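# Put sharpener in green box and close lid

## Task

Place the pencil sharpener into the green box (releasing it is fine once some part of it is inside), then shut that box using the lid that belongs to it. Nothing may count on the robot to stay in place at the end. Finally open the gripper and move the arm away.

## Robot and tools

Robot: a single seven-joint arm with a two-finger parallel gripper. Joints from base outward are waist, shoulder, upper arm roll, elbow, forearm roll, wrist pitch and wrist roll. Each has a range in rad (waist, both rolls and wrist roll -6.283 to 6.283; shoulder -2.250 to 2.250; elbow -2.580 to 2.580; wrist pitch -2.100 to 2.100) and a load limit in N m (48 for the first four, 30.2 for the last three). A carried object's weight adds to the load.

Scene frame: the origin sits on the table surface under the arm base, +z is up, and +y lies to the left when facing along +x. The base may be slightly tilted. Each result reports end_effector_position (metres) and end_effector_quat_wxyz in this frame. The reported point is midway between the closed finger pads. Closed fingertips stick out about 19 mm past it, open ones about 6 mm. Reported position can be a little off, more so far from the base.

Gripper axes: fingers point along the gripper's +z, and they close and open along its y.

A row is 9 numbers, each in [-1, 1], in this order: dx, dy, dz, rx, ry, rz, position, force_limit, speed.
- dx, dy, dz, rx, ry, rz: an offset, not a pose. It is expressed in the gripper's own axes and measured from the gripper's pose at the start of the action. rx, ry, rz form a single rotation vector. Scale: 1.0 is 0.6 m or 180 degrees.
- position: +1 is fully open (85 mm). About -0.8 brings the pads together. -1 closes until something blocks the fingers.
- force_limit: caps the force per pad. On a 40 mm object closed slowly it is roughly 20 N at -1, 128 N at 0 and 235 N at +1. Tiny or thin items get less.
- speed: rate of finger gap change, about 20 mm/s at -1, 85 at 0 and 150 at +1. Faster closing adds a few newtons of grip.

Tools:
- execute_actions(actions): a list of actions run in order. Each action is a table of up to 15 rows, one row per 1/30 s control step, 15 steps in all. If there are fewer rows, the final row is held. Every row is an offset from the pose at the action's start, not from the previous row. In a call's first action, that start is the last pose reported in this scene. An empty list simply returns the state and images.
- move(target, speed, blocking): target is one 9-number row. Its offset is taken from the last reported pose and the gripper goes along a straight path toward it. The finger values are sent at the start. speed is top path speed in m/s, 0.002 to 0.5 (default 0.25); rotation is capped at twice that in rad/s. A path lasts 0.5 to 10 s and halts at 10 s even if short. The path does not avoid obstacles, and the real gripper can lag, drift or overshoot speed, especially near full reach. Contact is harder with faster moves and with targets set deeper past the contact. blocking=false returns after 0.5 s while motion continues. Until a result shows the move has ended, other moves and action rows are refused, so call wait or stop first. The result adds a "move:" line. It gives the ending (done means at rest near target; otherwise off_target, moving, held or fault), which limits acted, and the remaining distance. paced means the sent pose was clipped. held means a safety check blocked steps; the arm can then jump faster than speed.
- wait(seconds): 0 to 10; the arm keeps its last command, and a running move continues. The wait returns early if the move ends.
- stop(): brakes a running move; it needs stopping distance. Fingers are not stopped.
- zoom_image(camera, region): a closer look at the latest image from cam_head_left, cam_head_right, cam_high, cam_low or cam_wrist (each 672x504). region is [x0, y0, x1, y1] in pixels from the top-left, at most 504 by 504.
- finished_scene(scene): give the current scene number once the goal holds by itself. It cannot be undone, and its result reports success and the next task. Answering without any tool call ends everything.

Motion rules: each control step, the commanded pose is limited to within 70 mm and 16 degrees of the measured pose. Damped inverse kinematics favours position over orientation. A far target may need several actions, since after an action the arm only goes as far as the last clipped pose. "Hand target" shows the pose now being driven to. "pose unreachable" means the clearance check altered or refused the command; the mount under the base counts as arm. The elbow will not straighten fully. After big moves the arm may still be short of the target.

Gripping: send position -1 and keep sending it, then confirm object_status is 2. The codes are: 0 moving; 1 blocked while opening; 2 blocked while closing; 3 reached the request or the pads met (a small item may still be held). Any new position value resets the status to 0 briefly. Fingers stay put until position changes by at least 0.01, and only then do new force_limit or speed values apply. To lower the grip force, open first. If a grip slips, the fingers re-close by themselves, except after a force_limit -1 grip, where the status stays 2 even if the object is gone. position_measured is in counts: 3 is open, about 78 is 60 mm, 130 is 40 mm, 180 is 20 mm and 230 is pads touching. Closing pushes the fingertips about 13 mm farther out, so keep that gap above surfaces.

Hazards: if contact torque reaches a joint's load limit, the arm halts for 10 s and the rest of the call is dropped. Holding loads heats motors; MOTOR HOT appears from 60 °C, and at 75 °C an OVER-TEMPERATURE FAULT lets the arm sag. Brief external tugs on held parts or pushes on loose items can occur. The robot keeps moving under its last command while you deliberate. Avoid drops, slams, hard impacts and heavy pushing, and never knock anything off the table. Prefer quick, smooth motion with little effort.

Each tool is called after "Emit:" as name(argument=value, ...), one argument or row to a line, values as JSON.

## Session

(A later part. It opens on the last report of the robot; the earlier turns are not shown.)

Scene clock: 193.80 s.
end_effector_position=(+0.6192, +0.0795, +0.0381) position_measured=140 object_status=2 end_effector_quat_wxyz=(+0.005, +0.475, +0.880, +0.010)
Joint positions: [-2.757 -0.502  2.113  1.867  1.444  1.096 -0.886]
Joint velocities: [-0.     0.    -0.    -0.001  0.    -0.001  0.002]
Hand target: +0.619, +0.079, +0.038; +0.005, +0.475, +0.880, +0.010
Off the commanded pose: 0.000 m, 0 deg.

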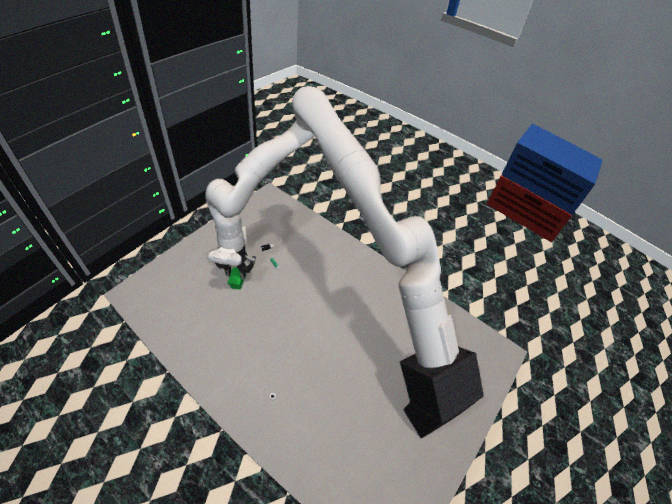

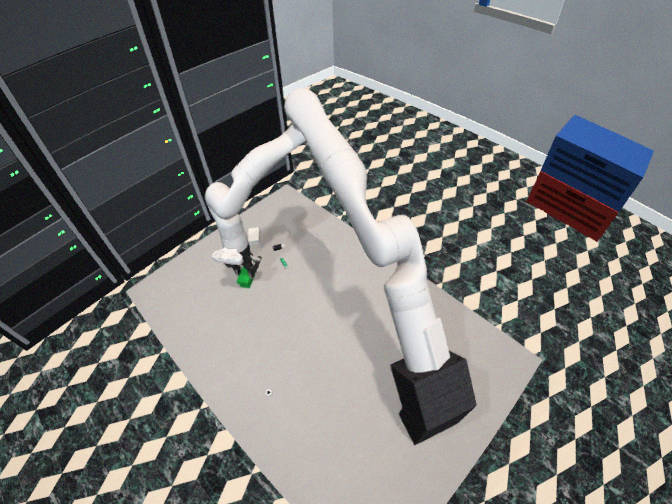

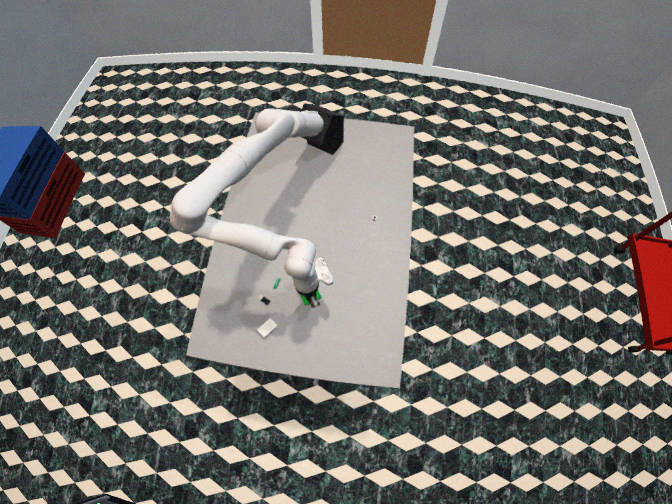

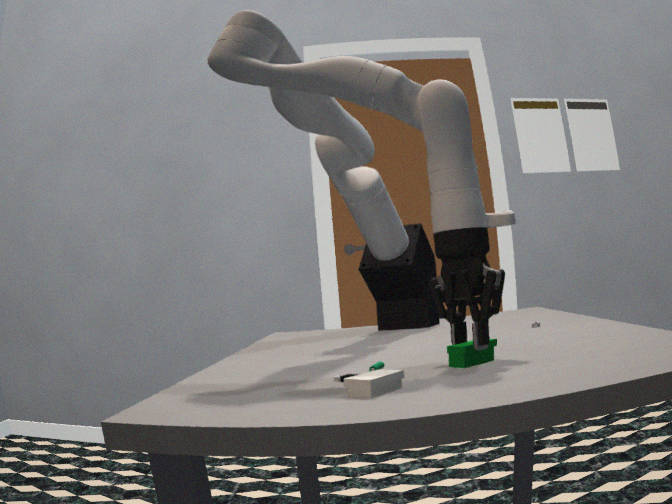

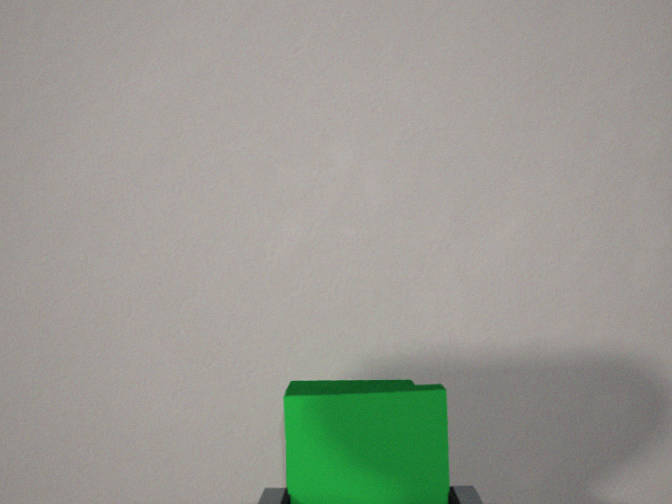

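Emit:
move(
  target=[0,0,-0.008,0,0,0,-1,-0.6,-0.5],
  speed=0.02,
)

Emit:
move(
  target=[0.003,-0.006,0,0,0,0,-1,-0.6,-0.5],
  speed=0.02,
)

Emit:
move(
  target=[0,0,0.014,0,0,0,-1,-0.6,-0.5],
  speed=0.01,
)

Emit:
zoom_image(
  camera="cam_low",
  region=[400, 280, 560, 400],
)

Emit:
zoom_image(
  camera="cam_head_left",
  region=[180, 220, 300, 310],
)

Scene clock: 206.50 s.
end_effector_position=(+0.6190, +0.0795, +0.0429) position_measured=140 object_status=2 end_effector_quat_wxyz=(+0.005, +0.475, +0.880, +0.010)
Joint positions: [-2.757 -0.492  2.108  1.869  1.433  1.099 -0.883]
Joint velocities: [ 0.     0.002 -0.001 -0.001 -0.001 -0.001  0.   ]
Hand target: +0.619, +0.079, +0.043; +0.005, +0.475, +0.880, +0.010
Off the commanded pose: 0.000 m, 0 deg.
move: done

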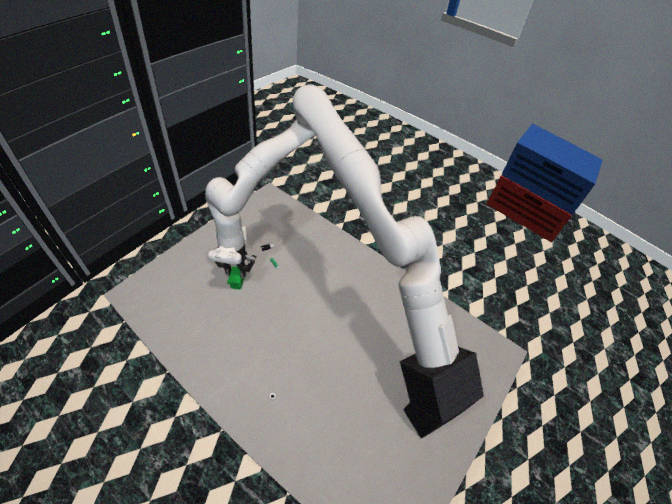

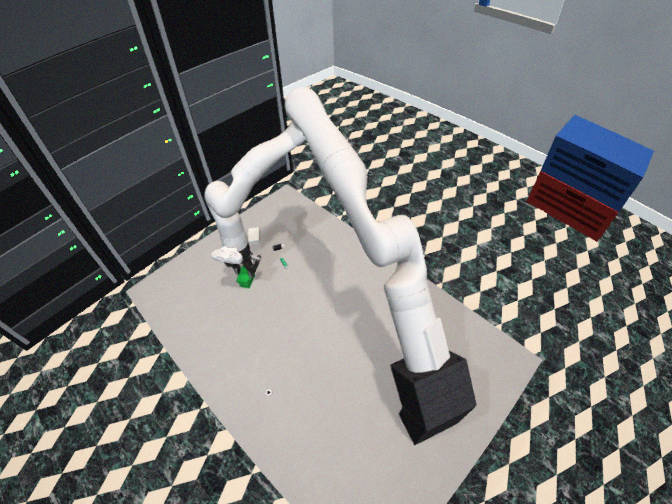

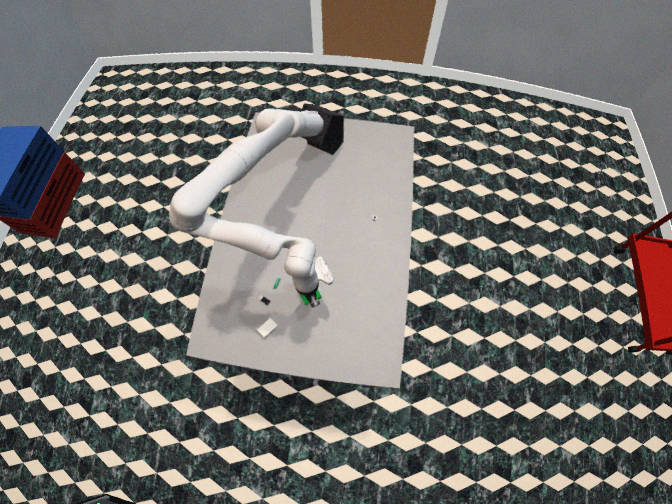

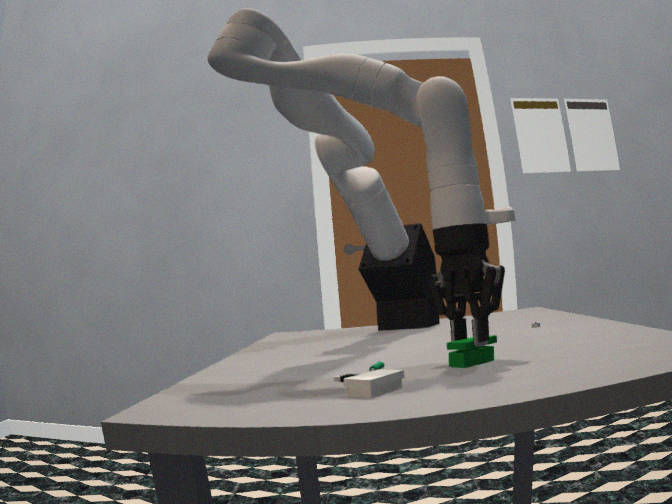

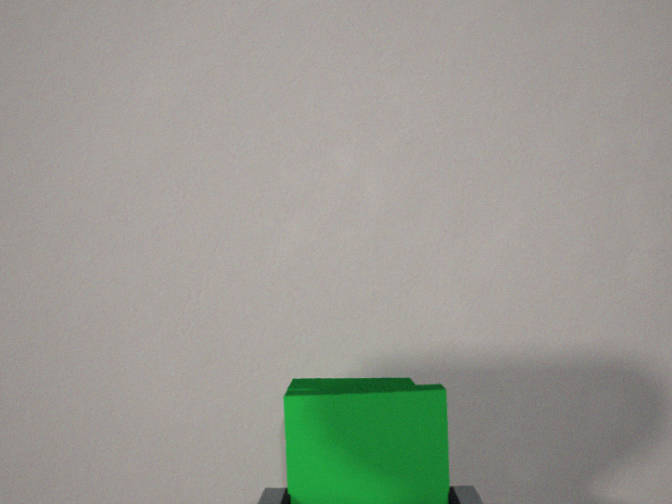

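Scene clock: 207.20 s.
end_effector_position=(+0.6150, +0.0790, +0.0428) position_measured=140 object_status=2 end_effector_quat_wxyz=(+0.005, +0.475, +0.880, +0.010)
Joint positions: [-2.755 -0.49   2.108  1.882  1.437  1.095 -0.895]
Joint velocities: [-0.     0.     0.001  0.002  0.    -0.002 -0.001]
Hand target: +0.615, +0.079, +0.043; +0.005, +0.475, +0.880, +0.010
Off the commanded pose: 0.000 m, 0 deg.
move: done

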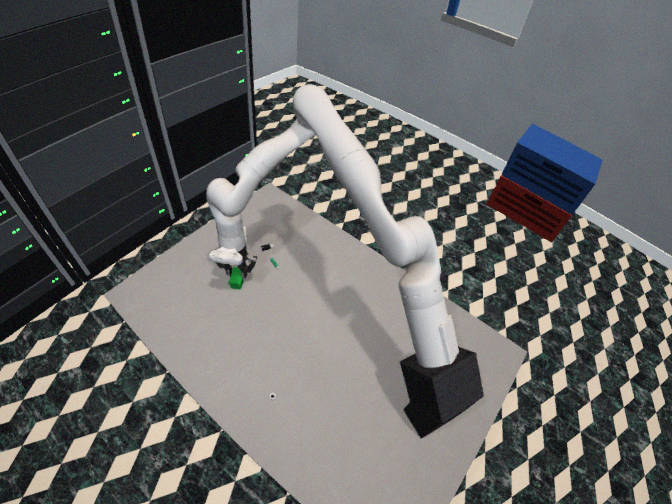

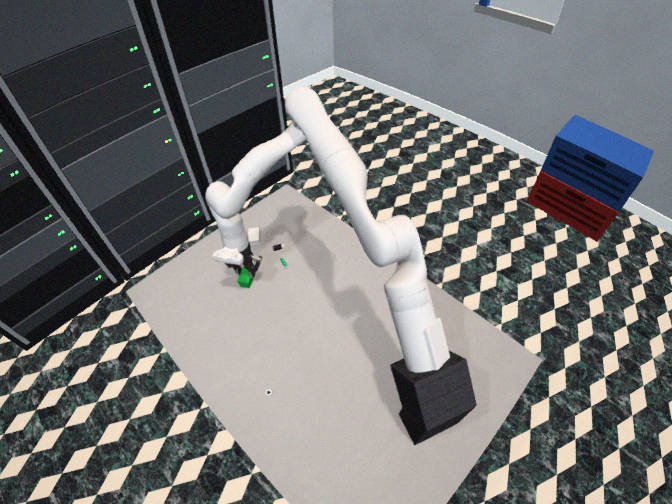

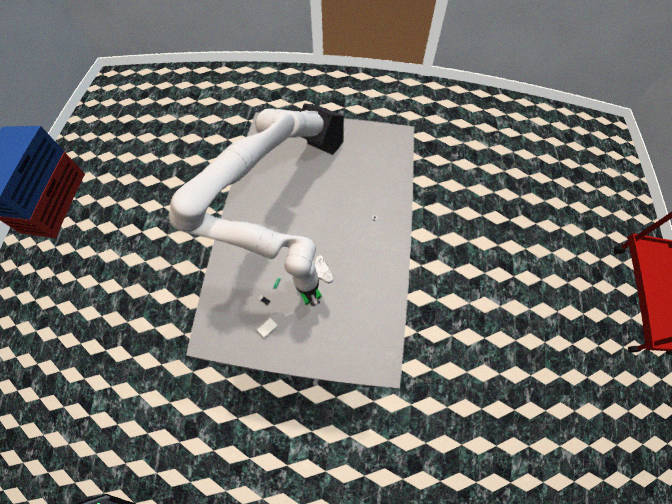

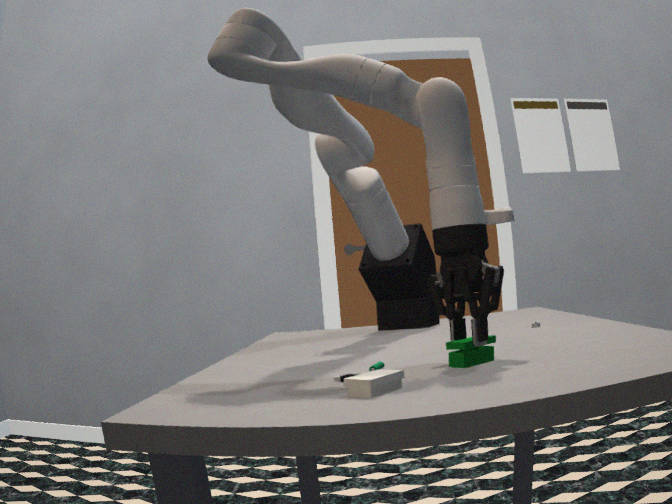

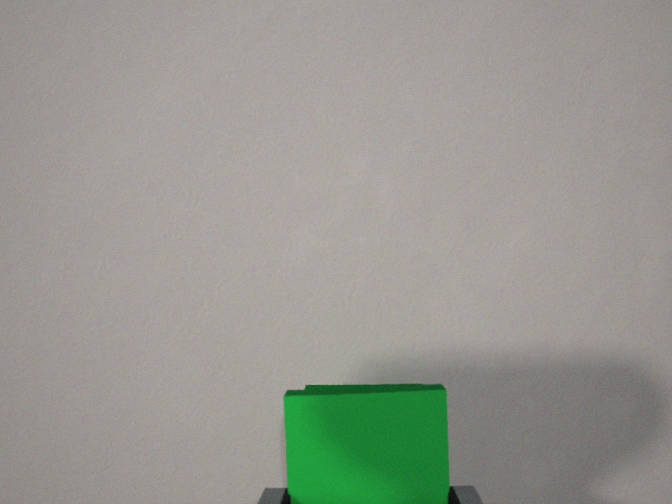

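Scene clock: 208.30 s.
end_effector_position=(+0.6154, +0.0791, +0.0345) position_measured=140 object_status=2 end_effector_quat_wxyz=(+0.005, +0.475, +0.880, +0.010)
Joint positions: [-2.756 -0.508  2.117  1.879  1.457  1.091 -0.902]
Joint velocities: [-0.    -0.003  0.    -0.    -0.001 -0.     0.   ]
Hand target: +0.615, +0.079, +0.034; +0.005, +0.475, +0.880, +0.010
Off the commanded pose: 0.000 m, 0 deg.
move: done

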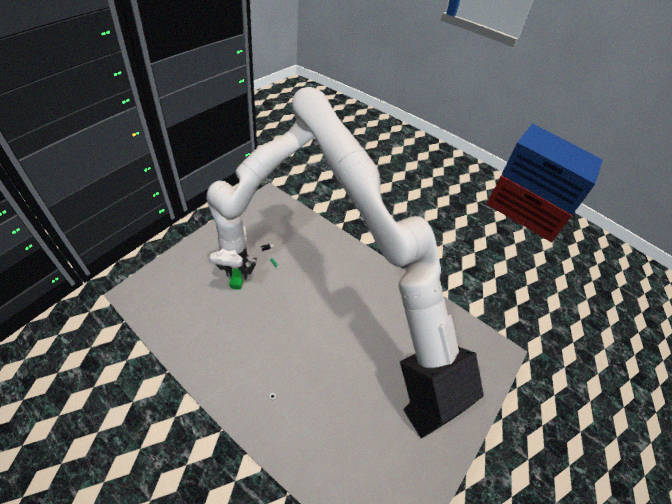

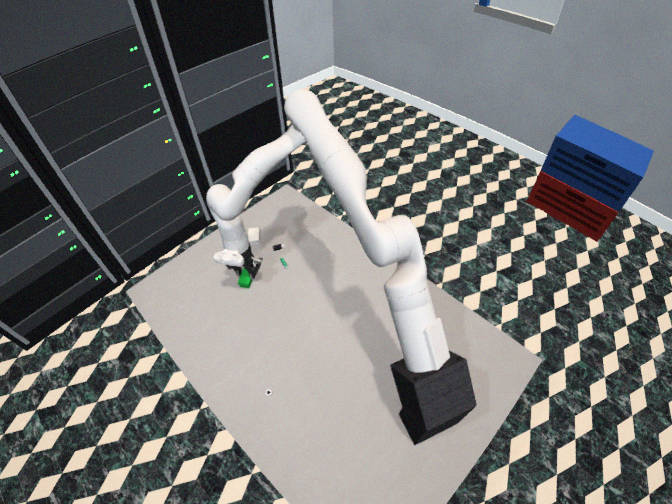

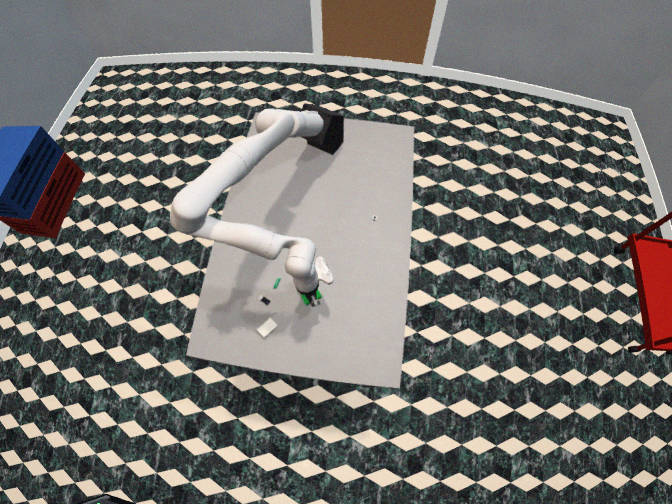

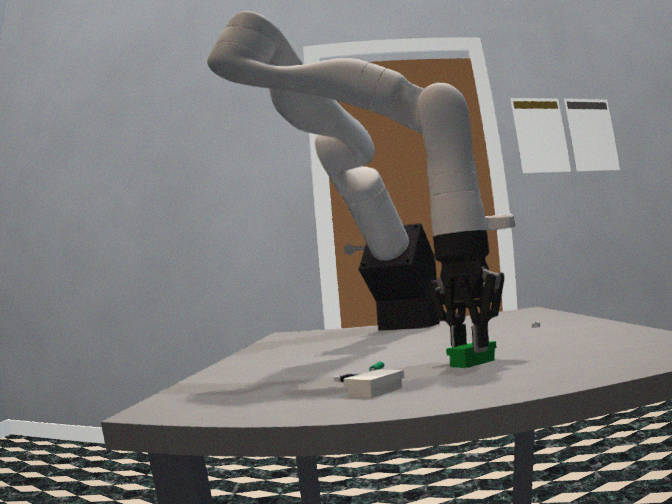

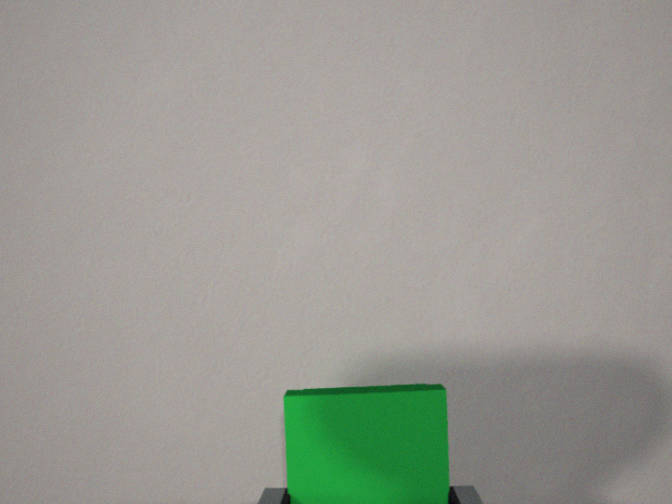

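Region (400, 280, 560, 400) of cam_low's 672x504 image, scaled by 3.150, with more detail than that image has; it fills the top 378 rows of this view, and the rest is white.

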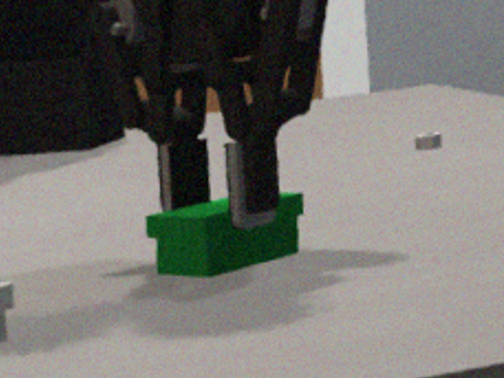

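Region (180, 220, 300, 310) of cam_head_left's 672x504 image, scaled by 4.200, with more detail than that image has; it fills the top 378 rows of this view, and the rest is white.

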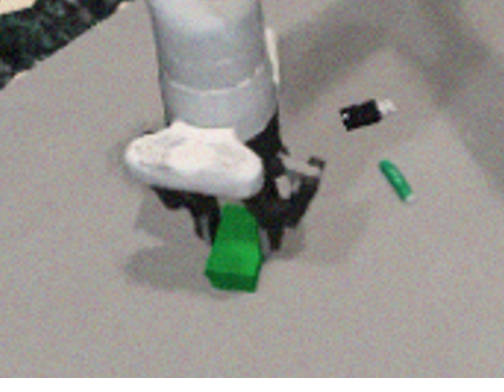

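It went down unobstructed. Lower slightly more, release.

Emit:
move(
  target=[0,0,0.004,0,0,0,-1,-0.6,-0.5],
  speed=0.01,
)

Emit:
execute_actions(
  actions=[
    [[0,0,0,0,0,0,1,0,-0.6]],
    [[0,0,0,0,0,0,1,0,-0.6]],
    [[0,0,0,0,0,0,1,0,-0.6]],
  ],
)

Emit:
move(
  target=[0,0,-0.15,0,0,0,1,0,0],
  speed=0.12,
)

Emit:
zoom_image(
  camera="cam_low",
  region=[300, 300, 560, 420],
)

Scene clock: 214.07 s.
end_effector_position=(+0.6154, +0.0791, +0.0322) position_measured=140 object_status=2 end_effector_quat_wxyz=(+0.005, +0.475, +0.880, +0.010)
Joint positions: [-2.757 -0.513  2.12   1.878  1.463  1.09  -0.904]
Joint velocities: [-0.    -0.001  0.001  0.001  0.001 -0.     0.001]
Hand target: +0.615, +0.079, +0.032; +0.005, +0.475, +0.880, +0.010
Off the commanded pose: 0.000 m, 0 deg.
move: done

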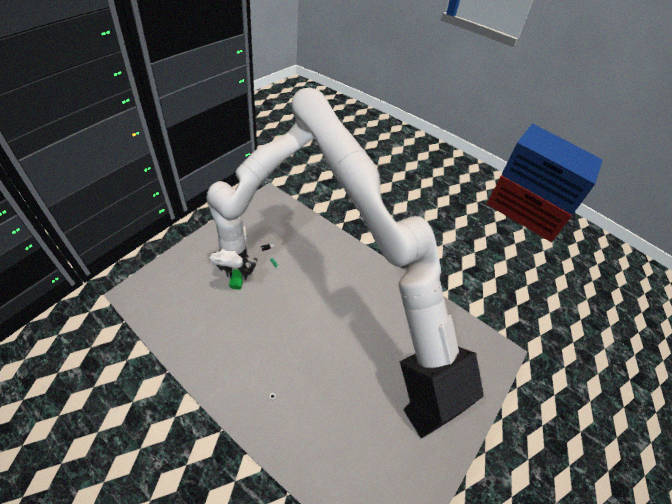

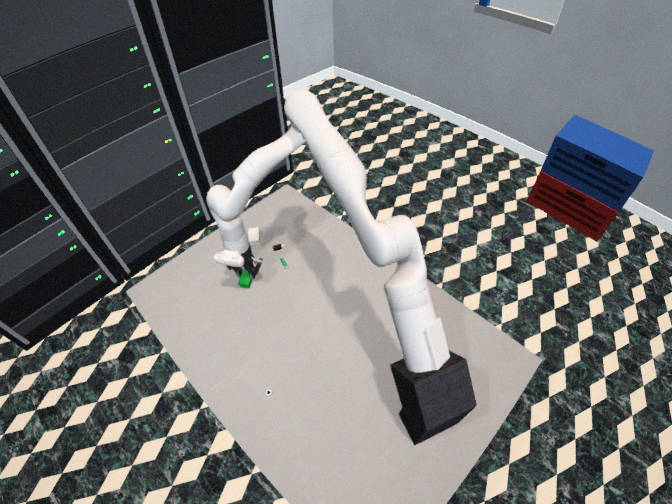

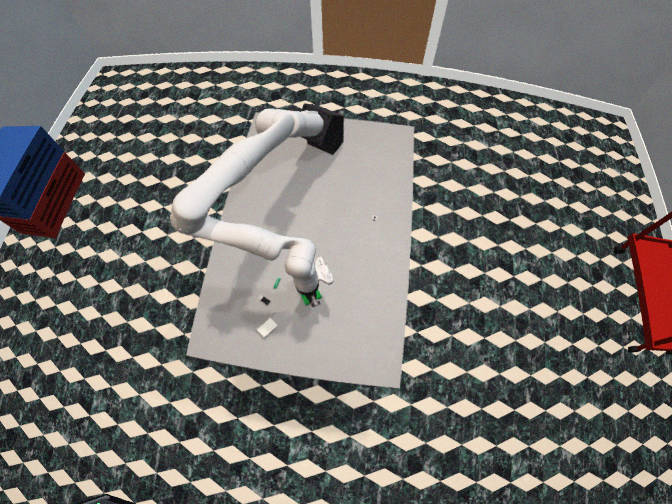

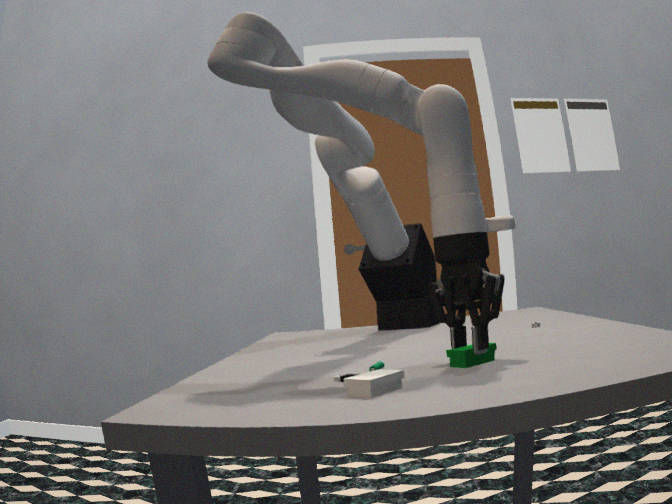

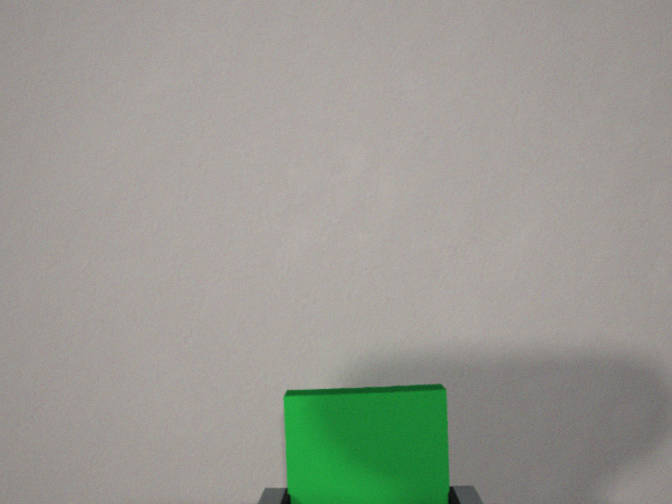

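Scene clock: 215.57 s.
end_effector_position=(+0.6154, +0.0791, +0.0322) position_measured=3 object_status=0 end_effector_quat_wxyz=(+0.005, +0.475, +0.880, +0.010)
Joint positions: [-2.757 -0.513  2.12   1.878  1.463  1.09  -0.904]
Joint velocities: [-0.     0.001 -0.     0.001 -0.    -0.001 -0.   ]
Hand target: +0.615, +0.079, +0.032; +0.005, +0.475, +0.880, +0.010
Off the commanded pose: 0.000 m, 0 deg.

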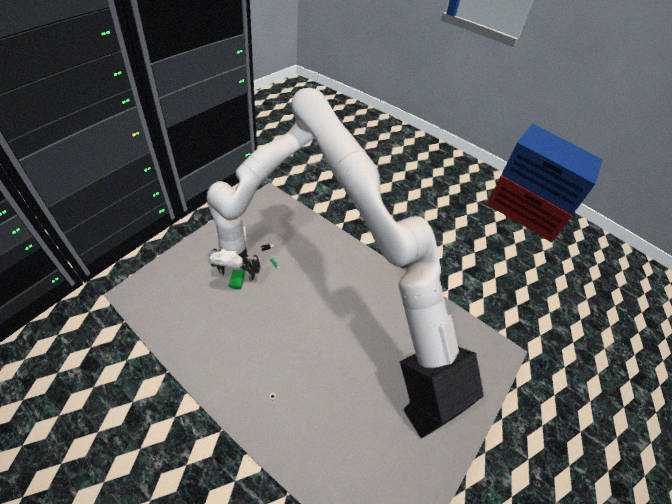

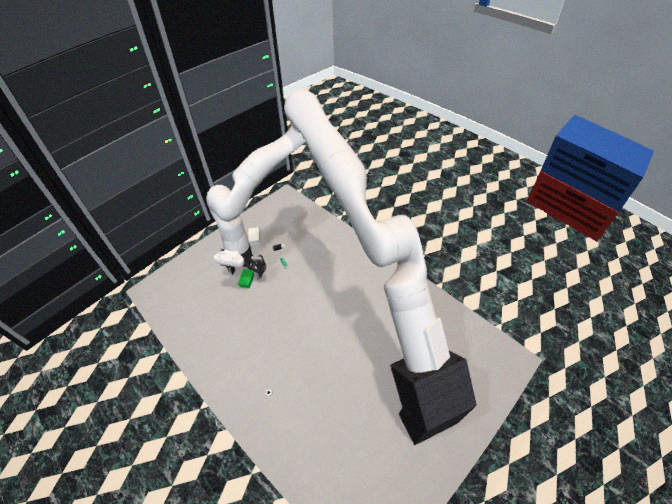

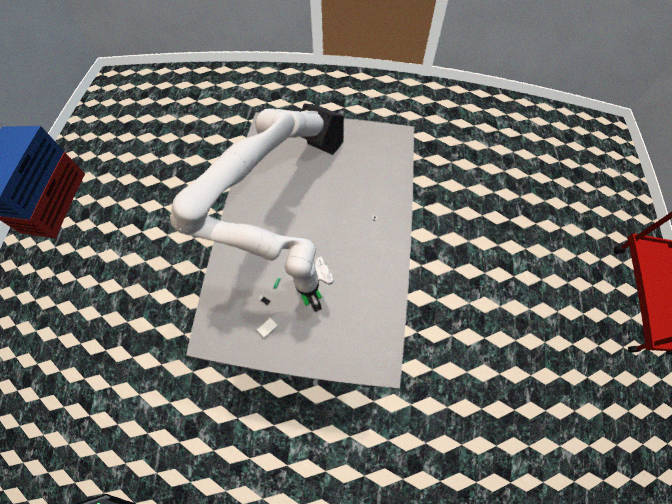

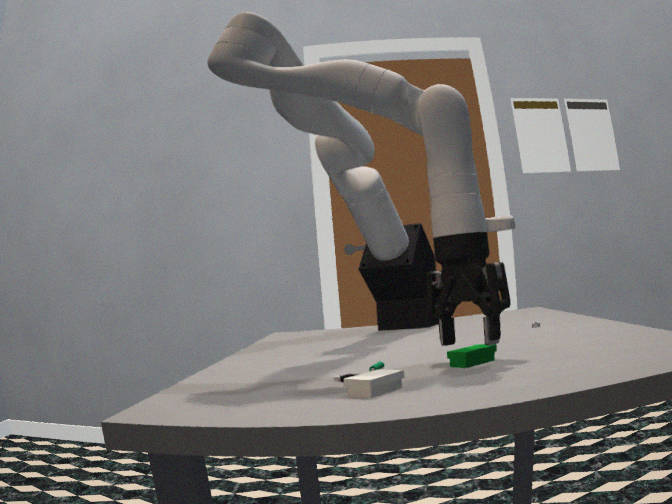

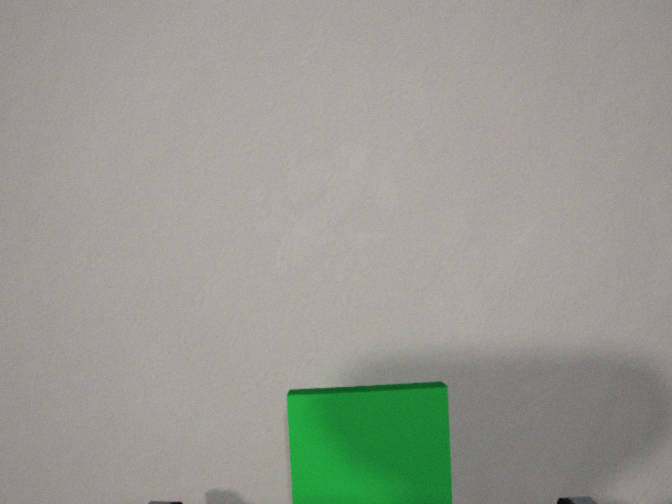

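Scene clock: 216.70 s.
end_effector_position=(+0.6134, +0.0782, +0.1220) position_measured=3 object_status=3 end_effector_quat_wxyz=(+0.005, +0.475, +0.880, +0.010)
Joint positions: [-2.733 -0.319  2.014  1.889  1.239  1.137 -0.814]
Joint velocities: [ 0.003  0.006 -0.    -0.001 -0.001 -0.     0.   ]
Hand target: +0.614, +0.078, +0.122; +0.005, +0.475, +0.880, +0.010
Off the commanded pose: 0.000 m, 0 deg.
move: done

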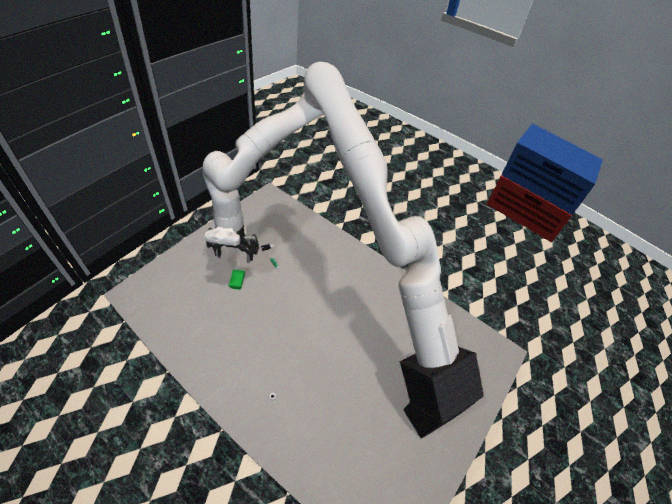

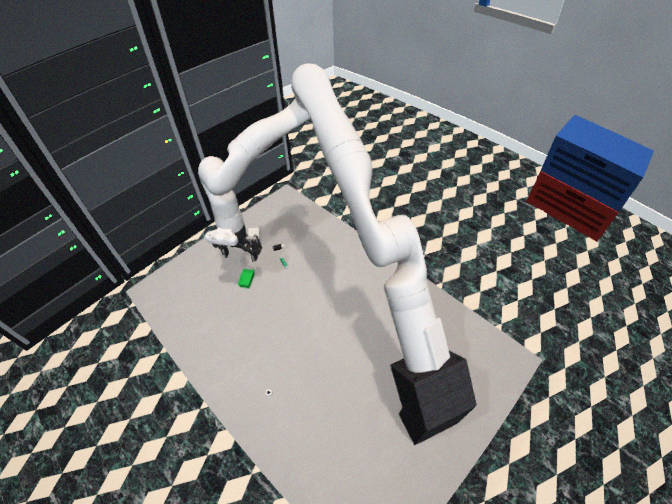

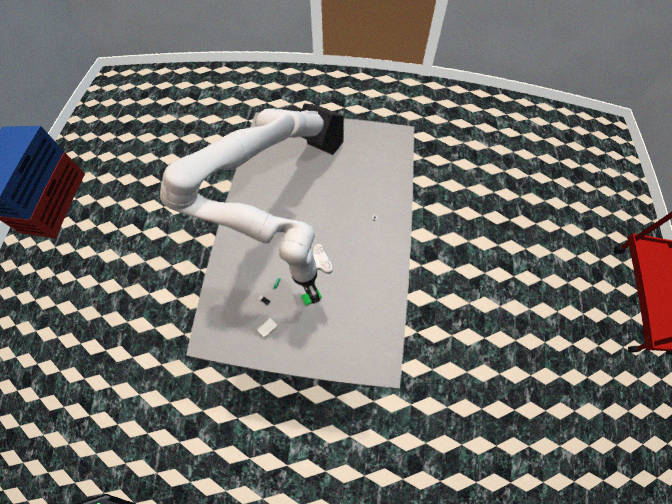

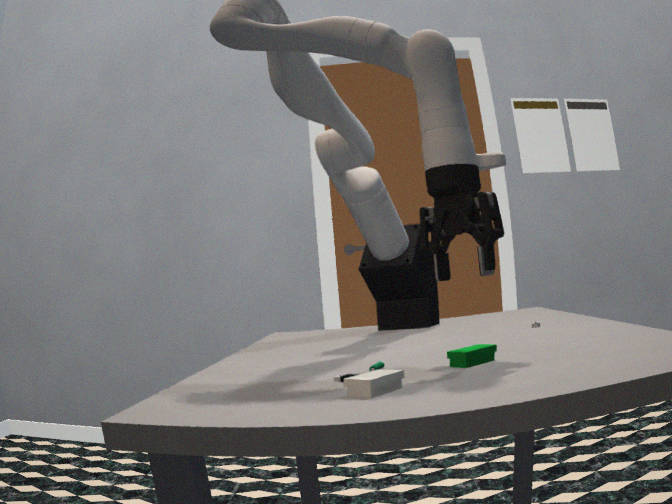

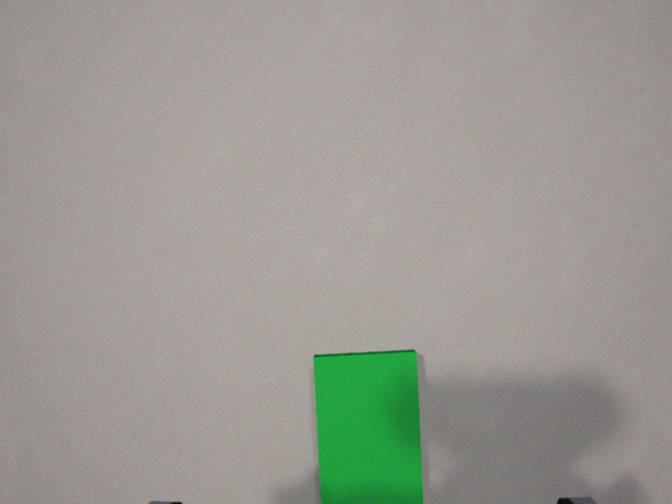

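Region (300, 300, 560, 420) of cam_low's 672x504 image, scaled by 1.938, with more detail than that image has; it fills the top 233 rows of this view, and the rest is white.

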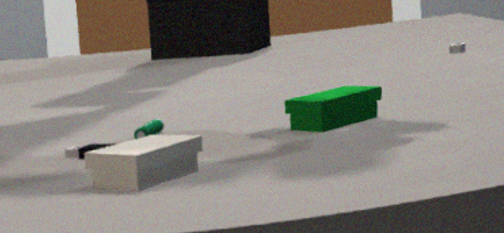

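Emit:
finished_scene(
  scene=1,
)

The scene is finished: the task was done.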